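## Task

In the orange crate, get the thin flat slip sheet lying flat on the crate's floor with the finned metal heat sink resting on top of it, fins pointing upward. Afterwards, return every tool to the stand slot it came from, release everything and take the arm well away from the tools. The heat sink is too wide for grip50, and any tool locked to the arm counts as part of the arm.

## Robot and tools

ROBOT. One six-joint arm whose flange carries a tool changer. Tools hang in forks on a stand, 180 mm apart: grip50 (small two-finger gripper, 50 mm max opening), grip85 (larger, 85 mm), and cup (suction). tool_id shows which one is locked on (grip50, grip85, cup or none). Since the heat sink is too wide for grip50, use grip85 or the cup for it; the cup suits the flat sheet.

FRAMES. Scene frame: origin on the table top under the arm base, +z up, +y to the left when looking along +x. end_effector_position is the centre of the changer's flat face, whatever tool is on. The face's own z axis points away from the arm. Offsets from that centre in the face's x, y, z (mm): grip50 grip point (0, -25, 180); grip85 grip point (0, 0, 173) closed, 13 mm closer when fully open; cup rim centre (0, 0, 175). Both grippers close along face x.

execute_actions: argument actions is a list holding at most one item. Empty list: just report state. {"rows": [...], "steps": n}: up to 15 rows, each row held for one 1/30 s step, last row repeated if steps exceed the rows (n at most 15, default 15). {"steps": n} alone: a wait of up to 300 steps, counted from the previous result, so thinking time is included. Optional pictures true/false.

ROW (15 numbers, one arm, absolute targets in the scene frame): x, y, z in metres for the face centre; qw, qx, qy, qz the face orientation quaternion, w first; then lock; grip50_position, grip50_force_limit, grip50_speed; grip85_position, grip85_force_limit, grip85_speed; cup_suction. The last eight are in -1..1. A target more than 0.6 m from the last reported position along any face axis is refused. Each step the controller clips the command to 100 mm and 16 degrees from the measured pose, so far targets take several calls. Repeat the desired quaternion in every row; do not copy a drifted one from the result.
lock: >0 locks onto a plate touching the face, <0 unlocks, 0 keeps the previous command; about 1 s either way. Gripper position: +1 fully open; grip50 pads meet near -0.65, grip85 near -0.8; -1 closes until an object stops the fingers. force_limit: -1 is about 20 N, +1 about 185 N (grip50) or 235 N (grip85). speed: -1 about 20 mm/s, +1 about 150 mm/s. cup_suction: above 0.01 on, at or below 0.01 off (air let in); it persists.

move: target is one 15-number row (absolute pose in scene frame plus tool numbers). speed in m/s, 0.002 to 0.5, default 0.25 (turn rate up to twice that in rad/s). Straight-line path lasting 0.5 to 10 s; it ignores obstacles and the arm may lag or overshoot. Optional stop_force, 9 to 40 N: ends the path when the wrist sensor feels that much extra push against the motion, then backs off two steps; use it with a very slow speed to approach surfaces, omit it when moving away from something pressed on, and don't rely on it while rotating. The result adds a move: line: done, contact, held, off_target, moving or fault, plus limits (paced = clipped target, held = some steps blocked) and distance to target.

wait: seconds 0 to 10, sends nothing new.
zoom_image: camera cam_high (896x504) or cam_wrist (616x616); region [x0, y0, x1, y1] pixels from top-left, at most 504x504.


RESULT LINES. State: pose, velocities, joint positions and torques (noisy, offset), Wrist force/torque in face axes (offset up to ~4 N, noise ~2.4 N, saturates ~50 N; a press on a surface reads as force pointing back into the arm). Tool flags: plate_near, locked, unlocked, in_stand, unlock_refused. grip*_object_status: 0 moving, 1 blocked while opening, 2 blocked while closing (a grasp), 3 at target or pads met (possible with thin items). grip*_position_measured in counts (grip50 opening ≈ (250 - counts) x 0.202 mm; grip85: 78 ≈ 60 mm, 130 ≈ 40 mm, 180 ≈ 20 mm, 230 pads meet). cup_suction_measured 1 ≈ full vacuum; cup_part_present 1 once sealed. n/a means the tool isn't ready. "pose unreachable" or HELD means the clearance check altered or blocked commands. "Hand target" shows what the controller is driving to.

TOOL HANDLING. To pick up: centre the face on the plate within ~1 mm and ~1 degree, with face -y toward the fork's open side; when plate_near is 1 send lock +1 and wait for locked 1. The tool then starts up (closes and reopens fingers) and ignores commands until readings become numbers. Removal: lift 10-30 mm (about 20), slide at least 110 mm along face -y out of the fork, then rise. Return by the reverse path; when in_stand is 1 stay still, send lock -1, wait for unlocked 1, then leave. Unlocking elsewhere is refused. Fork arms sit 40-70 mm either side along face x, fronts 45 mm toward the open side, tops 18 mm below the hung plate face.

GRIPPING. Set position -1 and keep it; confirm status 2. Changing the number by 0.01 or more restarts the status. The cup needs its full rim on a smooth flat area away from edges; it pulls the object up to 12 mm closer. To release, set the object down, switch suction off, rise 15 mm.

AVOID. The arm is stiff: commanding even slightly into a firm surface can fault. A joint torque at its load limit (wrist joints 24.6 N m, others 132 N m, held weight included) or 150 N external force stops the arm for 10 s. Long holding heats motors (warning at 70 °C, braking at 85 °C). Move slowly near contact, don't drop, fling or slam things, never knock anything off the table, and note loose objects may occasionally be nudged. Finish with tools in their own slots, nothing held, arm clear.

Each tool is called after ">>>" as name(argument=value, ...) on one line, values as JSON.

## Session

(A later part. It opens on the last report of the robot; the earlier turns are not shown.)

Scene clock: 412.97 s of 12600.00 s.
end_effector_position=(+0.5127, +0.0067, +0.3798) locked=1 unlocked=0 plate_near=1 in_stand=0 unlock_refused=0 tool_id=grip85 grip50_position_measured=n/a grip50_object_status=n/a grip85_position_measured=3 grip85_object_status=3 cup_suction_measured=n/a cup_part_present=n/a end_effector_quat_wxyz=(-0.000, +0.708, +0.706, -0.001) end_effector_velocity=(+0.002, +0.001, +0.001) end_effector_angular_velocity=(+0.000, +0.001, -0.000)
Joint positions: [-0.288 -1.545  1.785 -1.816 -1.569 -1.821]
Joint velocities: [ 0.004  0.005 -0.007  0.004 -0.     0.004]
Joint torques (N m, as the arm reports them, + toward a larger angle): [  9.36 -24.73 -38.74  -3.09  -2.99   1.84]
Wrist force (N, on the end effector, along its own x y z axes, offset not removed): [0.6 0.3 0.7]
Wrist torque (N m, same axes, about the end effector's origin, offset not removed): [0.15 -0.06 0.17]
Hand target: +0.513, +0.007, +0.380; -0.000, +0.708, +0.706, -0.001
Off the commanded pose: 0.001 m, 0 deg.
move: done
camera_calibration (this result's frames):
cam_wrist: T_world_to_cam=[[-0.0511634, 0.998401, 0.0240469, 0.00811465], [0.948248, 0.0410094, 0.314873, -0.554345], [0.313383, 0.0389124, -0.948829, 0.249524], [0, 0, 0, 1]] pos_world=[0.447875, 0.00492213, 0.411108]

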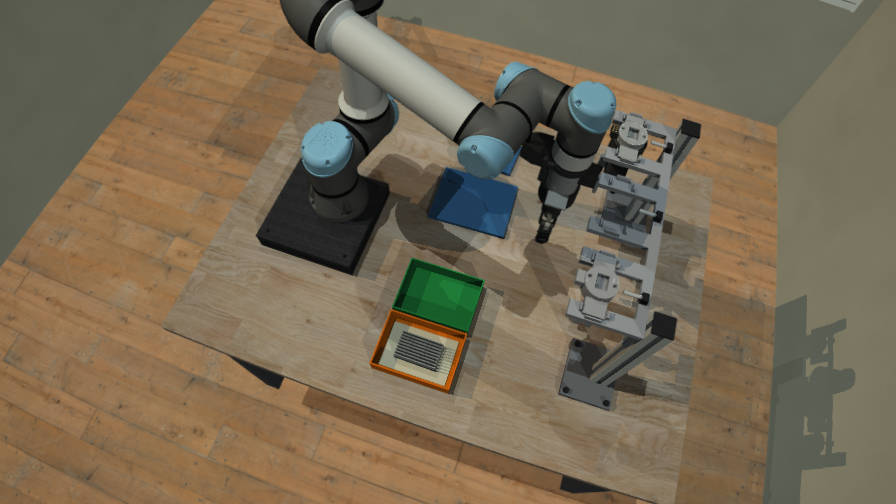

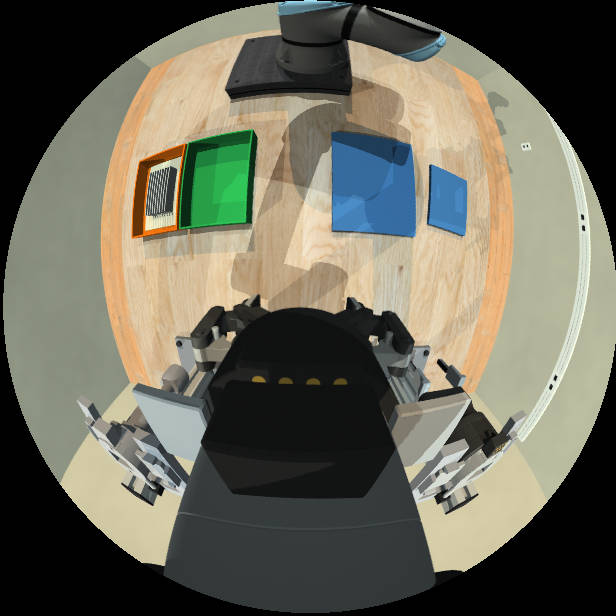

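Heat sink placed. Return the gripper.

>>> move(target=[0.6310,0.0068,0.380,0,0.7080,0.7062,0,0,0,0,0,1,-0.5,0,0], speed=0.2)

>>> move(target=[0.6310,0.0068,0.3603,0,0.7080,0.7062,0,0,0,0,0,1,-0.5,0,0], speed=0.03, stop_force=25)

>>> execute_actions(actions=[{"rows": [[0.6310,0.0068,0.3602,0,0.7080,0.7062,0,-1,0,0,0,1,-0.5,0,0]], "steps": 15}], pictures=false)

>>> execute_actions(actions=[{"steps": 19}], pictures=false)

Scene clock: 417.40 s of 12600.00 s.
end_effector_position=(+0.6308, +0.0068, +0.3799) locked=1 unlocked=0 plate_near=1 in_stand=0 unlock_refused=0 tool_id=grip85 grip50_position_measured=n/a grip50_object_status=n/a grip85_position_measured=3 grip85_object_status=3 cup_suction_measured=n/a cup_part_present=n/a end_effector_quat_wxyz=(+0.000, +0.708, +0.706, -0.000) end_effector_velocity=(+0.002, -0.000, +0.001) end_effector_angular_velocity=(-0.002, -0.001, +0.001)
Joint positions: [-0.24  -1.266  1.453 -1.765 -1.568 -1.773]
Joint velocities: [ 0.     0.004 -0.009  0.003 -0.001 -0.   ]
Joint torques (N m, as the arm reports them, + toward a larger angle): [  9.28 -36.95 -39.61  -3.06  -2.68   2.26]
Wrist force (N, on the end effector, along its own x y z axes, offset not removed): [-0.8 0.6 -1.2]
Wrist torque (N m, same axes, about the end effector's origin, offset not removed): [0.21 -0.05 0.13]
Hand target: +0.631, +0.007, +0.380; +0.000, +0.708, +0.706, -0.000
Off the commanded pose: 0.000 m, 0 deg.
move: done
camera_calibration (this result's frames):
cam_wrist: T_world_to_cam=[[-0.0511751, 0.998378, 0.0249457, 0.0137024], [0.94753, 0.0406462, 0.317073, -0.666713], [0.315545, 0.039863, -0.948073, 0.21092], [0, 0, 0, 1]] pos_world=[0.565877, 0.00501129, 0.411022]

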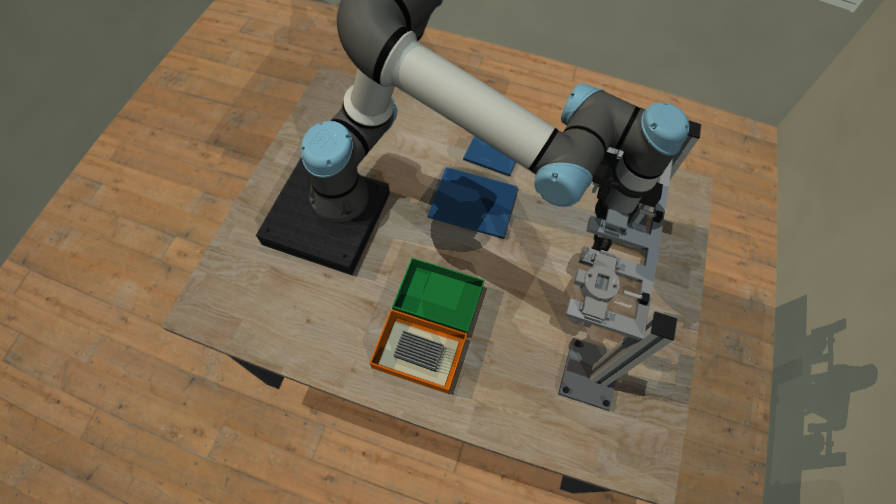

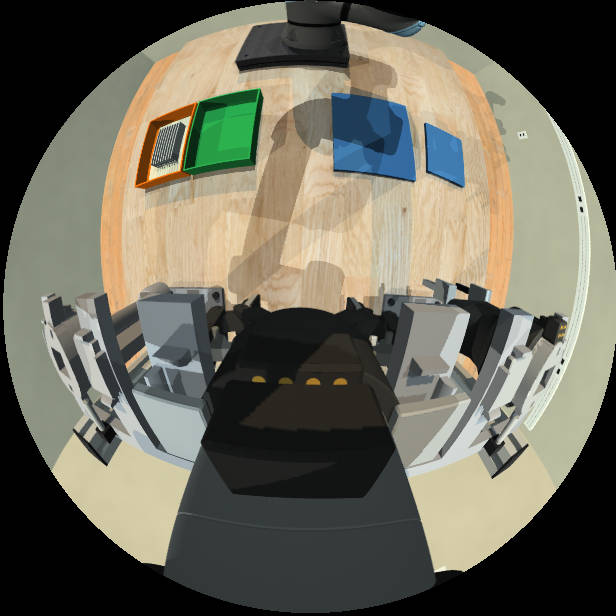

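Scene clock: 418.37 s of 12600.00 s.
end_effector_position=(+0.6310, +0.0068, +0.3605) locked=1 unlocked=0 plate_near=1 in_stand=1 unlock_refused=0 tool_id=grip85 grip50_position_measured=n/a grip50_object_status=n/a grip85_position_measured=3 grip85_object_status=3 cup_suction_measured=n/a cup_part_present=n/a end_effector_quat_wxyz=(+0.000, +0.708, +0.706, -0.000) end_effector_velocity=(+0.000, -0.000, -0.001) end_effector_angular_velocity=(-0.002, -0.001, -0.003)
Joint positions: [-0.24  -1.255  1.489 -1.812 -1.568 -1.773]
Joint velocities: [-0.     0.001  0.003 -0.005 -0.001  0.003]
Joint torques (N m, as the arm reports them, + toward a larger angle): [  9.   -37.39 -22.9   -5.66  -0.01   2.31]
Wrist force (N, on the end effector, along its own x y z axes, offset not removed): [0.7 -0.8 -0.8]
Wrist torque (N m, same axes, about the end effector's origin, offset not removed): [0.18 -0.05 0.21]
Hand target: +0.631, +0.007, +0.360; -0.000, +0.708, +0.706, -0.000
Off the commanded pose: 0.000 m, 0 deg.
move: done
camera_calibration (this result's frames):
cam_wrist: T_world_to_cam=[[-0.0511641, 0.99838, 0.0249092, 0.0141799], [0.947539, 0.0406485, 0.317045, -0.660758], [0.315519, 0.0398238, -0.948083, 0.192517], [0, 0, 0, 1]] pos_world=[0.566077, 0.00503513, 0.391659]

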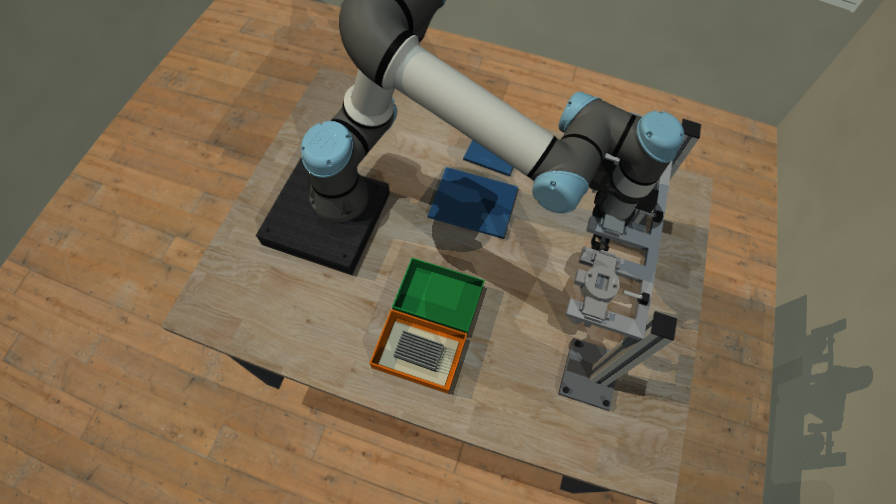

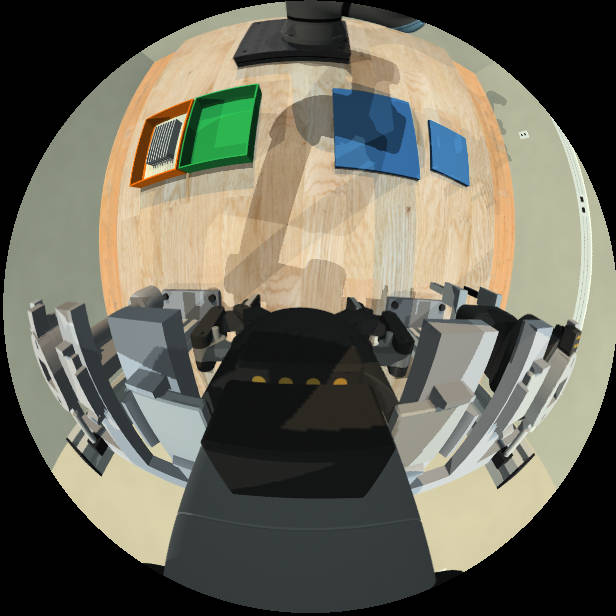

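Scene clock: 418.87 s of 12600.00 s.
end_effector_position=(+0.6310, +0.0068, +0.3602) locked=0 unlocked=0 plate_near=1 in_stand=1 unlock_refused=0 tool_id=none grip50_position_measured=n/a grip50_object_status=n/a grip85_position_measured=n/a grip85_object_status=n/a cup_suction_measured=n/a cup_part_present=n/a end_effector_quat_wxyz=(+0.000, +0.708, +0.706, -0.000) end_effector_velocity=(+0.000, -0.000, +0.001) end_effector_angular_velocity=(-0.000, -0.001, +0.001)
Joint positions: [-0.24  -1.255  1.49  -1.813 -1.568 -1.773]
Joint velocities: [-0.    -0.    -0.001  0.    -0.    -0.001]
Joint torques (N m, as the arm reports them, + toward a larger angle): [  7.53 -33.33 -19.18  -4.28   1.67   2.2 ]
Wrist force (N, on the end effector, along its own x y z axes, offset not removed): [-1.7 -1.5 -0.8]
Wrist torque (N m, same axes, about the end effector's origin, offset not removed): [0.04 0.14 0.07]
Hand target: +0.631, +0.007, +0.360; +0.000, +0.708, +0.706, -0.000
Off the commanded pose: 0.000 m, 0 deg.
Steps of this call (steps 1 to 15: all 15 steps of this action). Readings (end_effector_position | what the end effector reports):
1: (+0.6309, +0.0068, +0.3604) | locked=1 unlocked=0 plate_near=1 in_stand=1 unlock_refused=0 tool_id=grip85 grip50_position_measured=n/a grip50_object_status=n/a grip85_position_measured=3 grip85_object_status=3 cup_suction_measured=n/a cup_part_present=n/a
2: (+0.6309, +0.0068, +0.3603) | locked=1 unlocked=0 plate_near=1 in_stand=1 unlock_refused=0 tool_id=grip85 grip50_position_measured=n/a grip50_object_status=n/a grip85_position_measured=3 grip85_object_status=3 cup_suction_measured=n/a cup_part_present=n/a
4: (+0.6310, +0.0068, +0.3602) | locked=1 unlocked=0 plate_near=1 in_stand=1 unlock_refused=0 tool_id=grip85 grip50_position_measured=n/a grip50_object_status=n/a grip85_position_measured=3 grip85_object_status=3 cup_suction_measured=n/a cup_part_present=n/a
8: (+0.6310, +0.0068, +0.3602) | locked=0 unlocked=0 plate_near=1 in_stand=1 unlock_refused=0 tool_id=none grip50_position_measured=n/a grip50_object_status=n/a grip85_position_measured=n/a grip85_object_status=n/a cup_suction_measured=n/a cup_part_present=n/a
15: the state above

Scene clock: 419.50 s of 12600.00 s.
end_effector_position=(+0.6310, +0.0068, +0.3602) locked=0 unlocked=1 plate_near=1 in_stand=1 unlock_refused=0 tool_id=none grip50_position_measured=n/a grip50_object_status=n/a grip85_position_measured=n/a grip85_object_status=n/a cup_suction_measured=n/a cup_part_present=n/a end_effector_quat_wxyz=(-0.000, +0.708, +0.706, -0.000) end_effector_velocity=(-0.000, -0.000, -0.001) end_effector_angular_velocity=(+0.001, +0.002, -0.001)
Joint positions: [-0.24  -1.255  1.49  -1.813 -1.568 -1.773]
Joint velocities: [-0.001  0.001  0.001 -0.     0.001  0.   ]
Joint torques (N m, as the arm reports them, + toward a larger angle): [  7.51 -33.61 -18.59  -4.51   2.7    2.08]
Wrist force (N, on the end effector, along its own x y z axes, offset not removed): [-0.9 0.7 -0.1]
Wrist torque (N m, same axes, about the end effector's origin, offset not removed): [0.17 -0.02 0.19]
Hand target: +0.631, +0.007, +0.360; +0.000, +0.708, +0.706, -0.000
Off the commanded pose: 0.000 m, 0 deg.
Steps of this call (steps 1 to 19: nothing new was sent). Readings (end_effector_position | what the end effector reports):
1: (+0.6310, +0.0068, +0.3602) | locked=0 unlocked=0 plate_near=1 in_stand=1 unlock_refused=0 tool_id=none grip50_position_measured=n/a grip50_object_status=n/a grip85_position_measured=n/a grip85_object_status=n/a cup_suction_measured=n/a cup_part_present=n/a
2: (+0.6310, +0.0068, +0.3602) | locked=0 unlocked=0 plate_near=1 in_stand=1 unlock_refused=0 tool_id=none grip50_position_measured=n/a grip50_object_status=n/a grip85_position_measured=n/a grip85_object_status=n/a cup_suction_measured=n/a cup_part_present=n/a
4: (+0.6310, +0.0068, +0.3602) | locked=0 unlocked=0 plate_near=1 in_stand=1 unlock_refused=0 tool_id=none grip50_position_measured=n/a grip50_object_status=n/a grip85_position_measured=n/a grip85_object_status=n/a cup_suction_measured=n/a cup_part_present=n/a
8: (+0.6310, +0.0068, +0.3602) | locked=0 unlocked=0 plate_near=1 in_stand=1 unlock_refused=0 tool_id=none grip50_position_measured=n/a grip50_object_status=n/a grip85_position_measured=n/a grip85_object_status=n/a cup_suction_measured=n/a cup_part_present=n/a
19: the state above

>>> move(target=[0.6310,0.0068,0.400,0,0.7080,0.7062,0,0,0,0,0,1,-0.5,0,0], speed=0.1)

>>> move(target=[0.38,0.02,0.43,0,0.7080,0.7062,0,0,0,0,0,1,-0.5,0,0], speed=0.35)

>>> zoom_image(camera="cam_high", region=[350, 100, 720, 410])

Scene clock: 423.33 s of 12600.00 s.
end_effector_position=(+0.6310, +0.0068, +0.3998) locked=0 unlocked=1 plate_near=0 in_stand=0 unlock_refused=0 tool_id=none grip50_position_measured=n/a grip50_object_status=n/a grip85_position_measured=n/a grip85_object_status=n/a cup_suction_measured=n/a cup_part_present=n/a end_effector_quat_wxyz=(+0.000, +0.708, +0.706, +0.000) end_effector_velocity=(+0.001, -0.000, +0.001) end_effector_angular_velocity=(-0.001, +0.002, +0.002)
Joint positions: [-0.24  -1.273  1.411 -1.716 -1.568 -1.773]
Joint velocities: [ 0.     0.002 -0.006  0.006 -0.001 -0.001]
Joint torques (N m, as the arm reports them, + toward a larger angle): [ -4.88 -46.17 -32.63  -2.1    1.83  -2.57]
Wrist force (N, on the end effector, along its own x y z axes, offset not removed): [-0.4 -0.2 -1.3]
Wrist torque (N m, same axes, about the end effector's origin, offset not removed): [0.10 0.03 0.16]
Hand target: +0.631, +0.007, +0.400; +0.000, +0.708, +0.706, +0.000
Off the commanded pose: 0.000 m, 0 deg.
move: done
camera_calibration (this result's frames):
cam_wrist: T_world_to_cam=[[-0.0511848, 0.998376, 0.0250046, 0.013162], [0.947512, 0.0406345, 0.317127, -0.673281], [0.315596, 0.0399243, -0.948053, 0.229626], [0, 0, 0, 1]] pos_world=[0.566146, 0.00505014, 0.430885]

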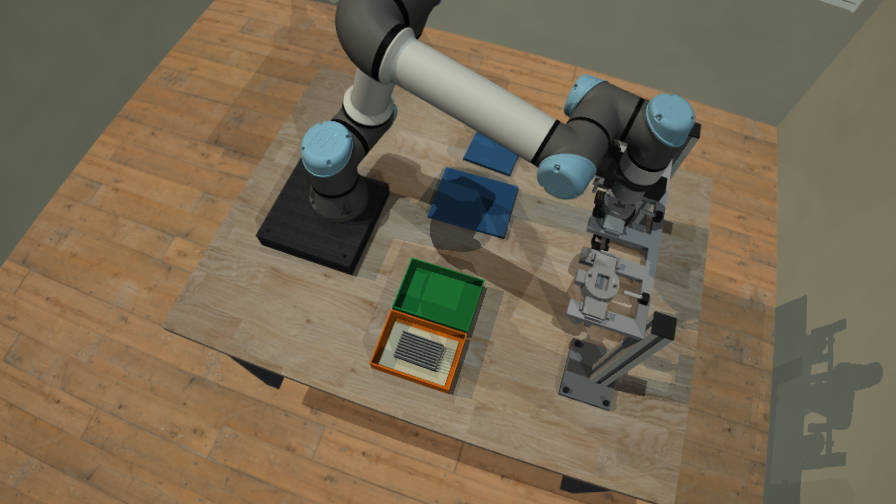

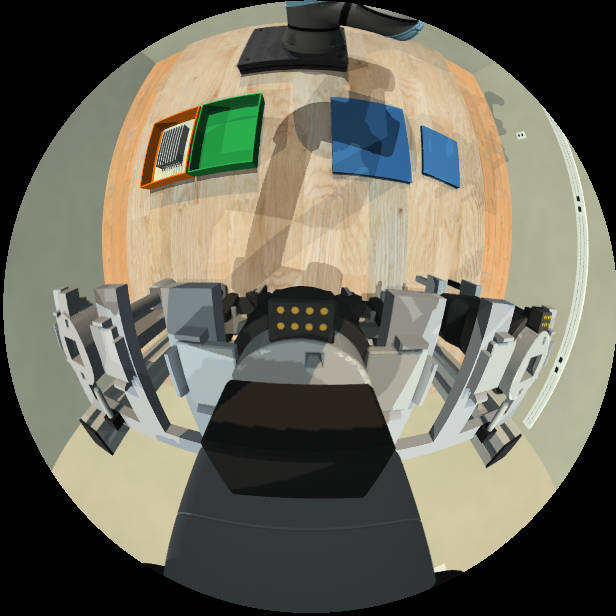

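Scene clock: 424.80 s of 12600.00 s.
end_effector_position=(+0.3803, +0.0201, +0.4301) locked=0 unlocked=1 plate_near=0 in_stand=0 unlock_refused=0 tool_id=none grip50_position_measured=n/a grip50_object_status=n/a grip85_position_measured=n/a grip85_object_status=n/a cup_suction_measured=n/a cup_part_present=n/a end_effector_quat_wxyz=(-0.000, +0.708, +0.706, +0.000) end_effector_velocity=(-0.002, -0.000, +0.001) end_effector_angular_velocity=(+0.001, -0.003, -0.000)
Joint positions: [-0.346 -1.904  1.957 -1.631 -1.567 -1.879]
Joint velocities: [-0.003 -0.006  0.001  0.002  0.002 -0.002]
Joint torques (N m, as the arm reports them, + toward a larger angle): [ -5.43 -20.44 -19.81  -1.85   2.45  -2.73]
Wrist force (N, on the end effector, along its own x y z axes, offset not removed): [-1.0 1.1 0.2]
Wrist torque (N m, same axes, about the end effector's origin, offset not removed): [0.15 0.05 0.14]
Hand target: +0.380, +0.020, +0.430; -0.000, +0.708, +0.706, +0.000
Off the commanded pose: 0.000 m, 0 deg.
move: done
camera_calibration (this result's frames):
cam_wrist: T_world_to_cam=[[-0.0511581, 0.998372, 0.025216, -0.0137986], [0.947465, 0.040536, 0.317282, -0.445873], [0.315743, 0.0401228, -0.947996, 0.336916], [0, 0, 0, 1]] pos_world=[0.315364, 0.018332, 0.46121]

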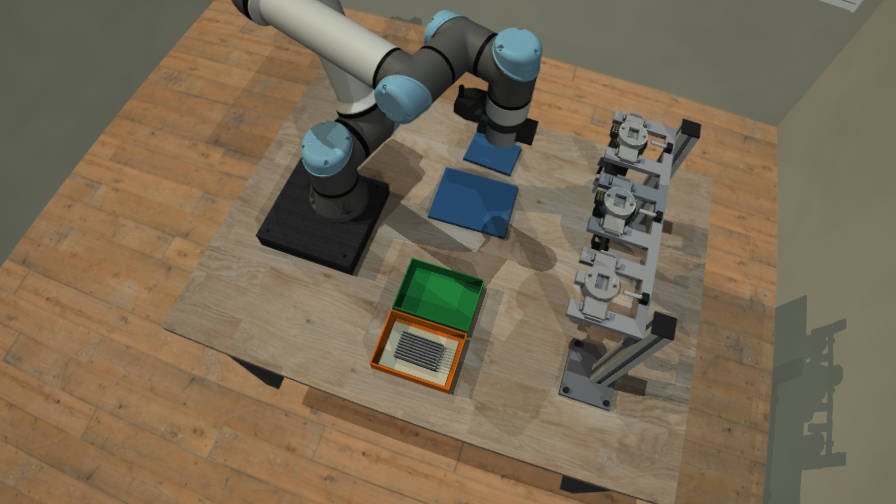

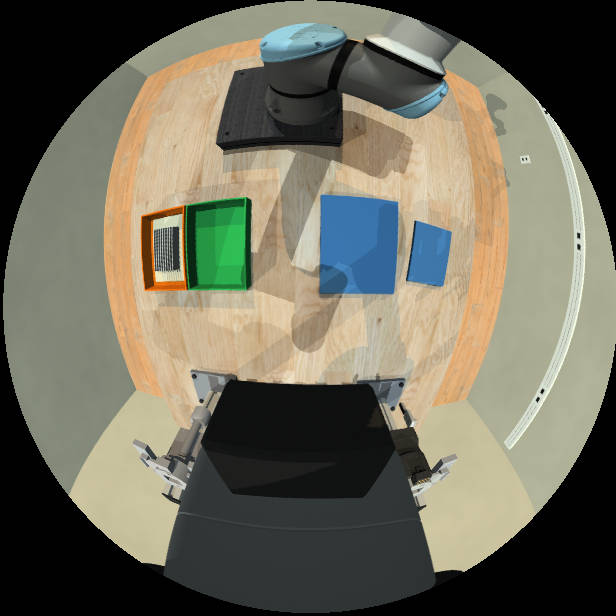

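Region (350, 100, 720, 410) of cam_high's 896x504 image, scaled by 1.362, with more detail than that image has; it fills the top 422 rows of this view, and the rest is white.

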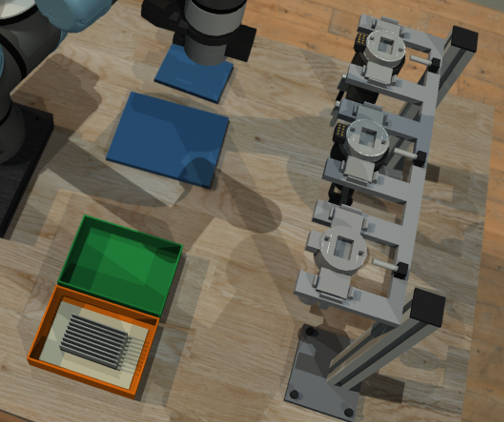

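>>> finished_scene(scene=1)

The scene is finished: the task was done.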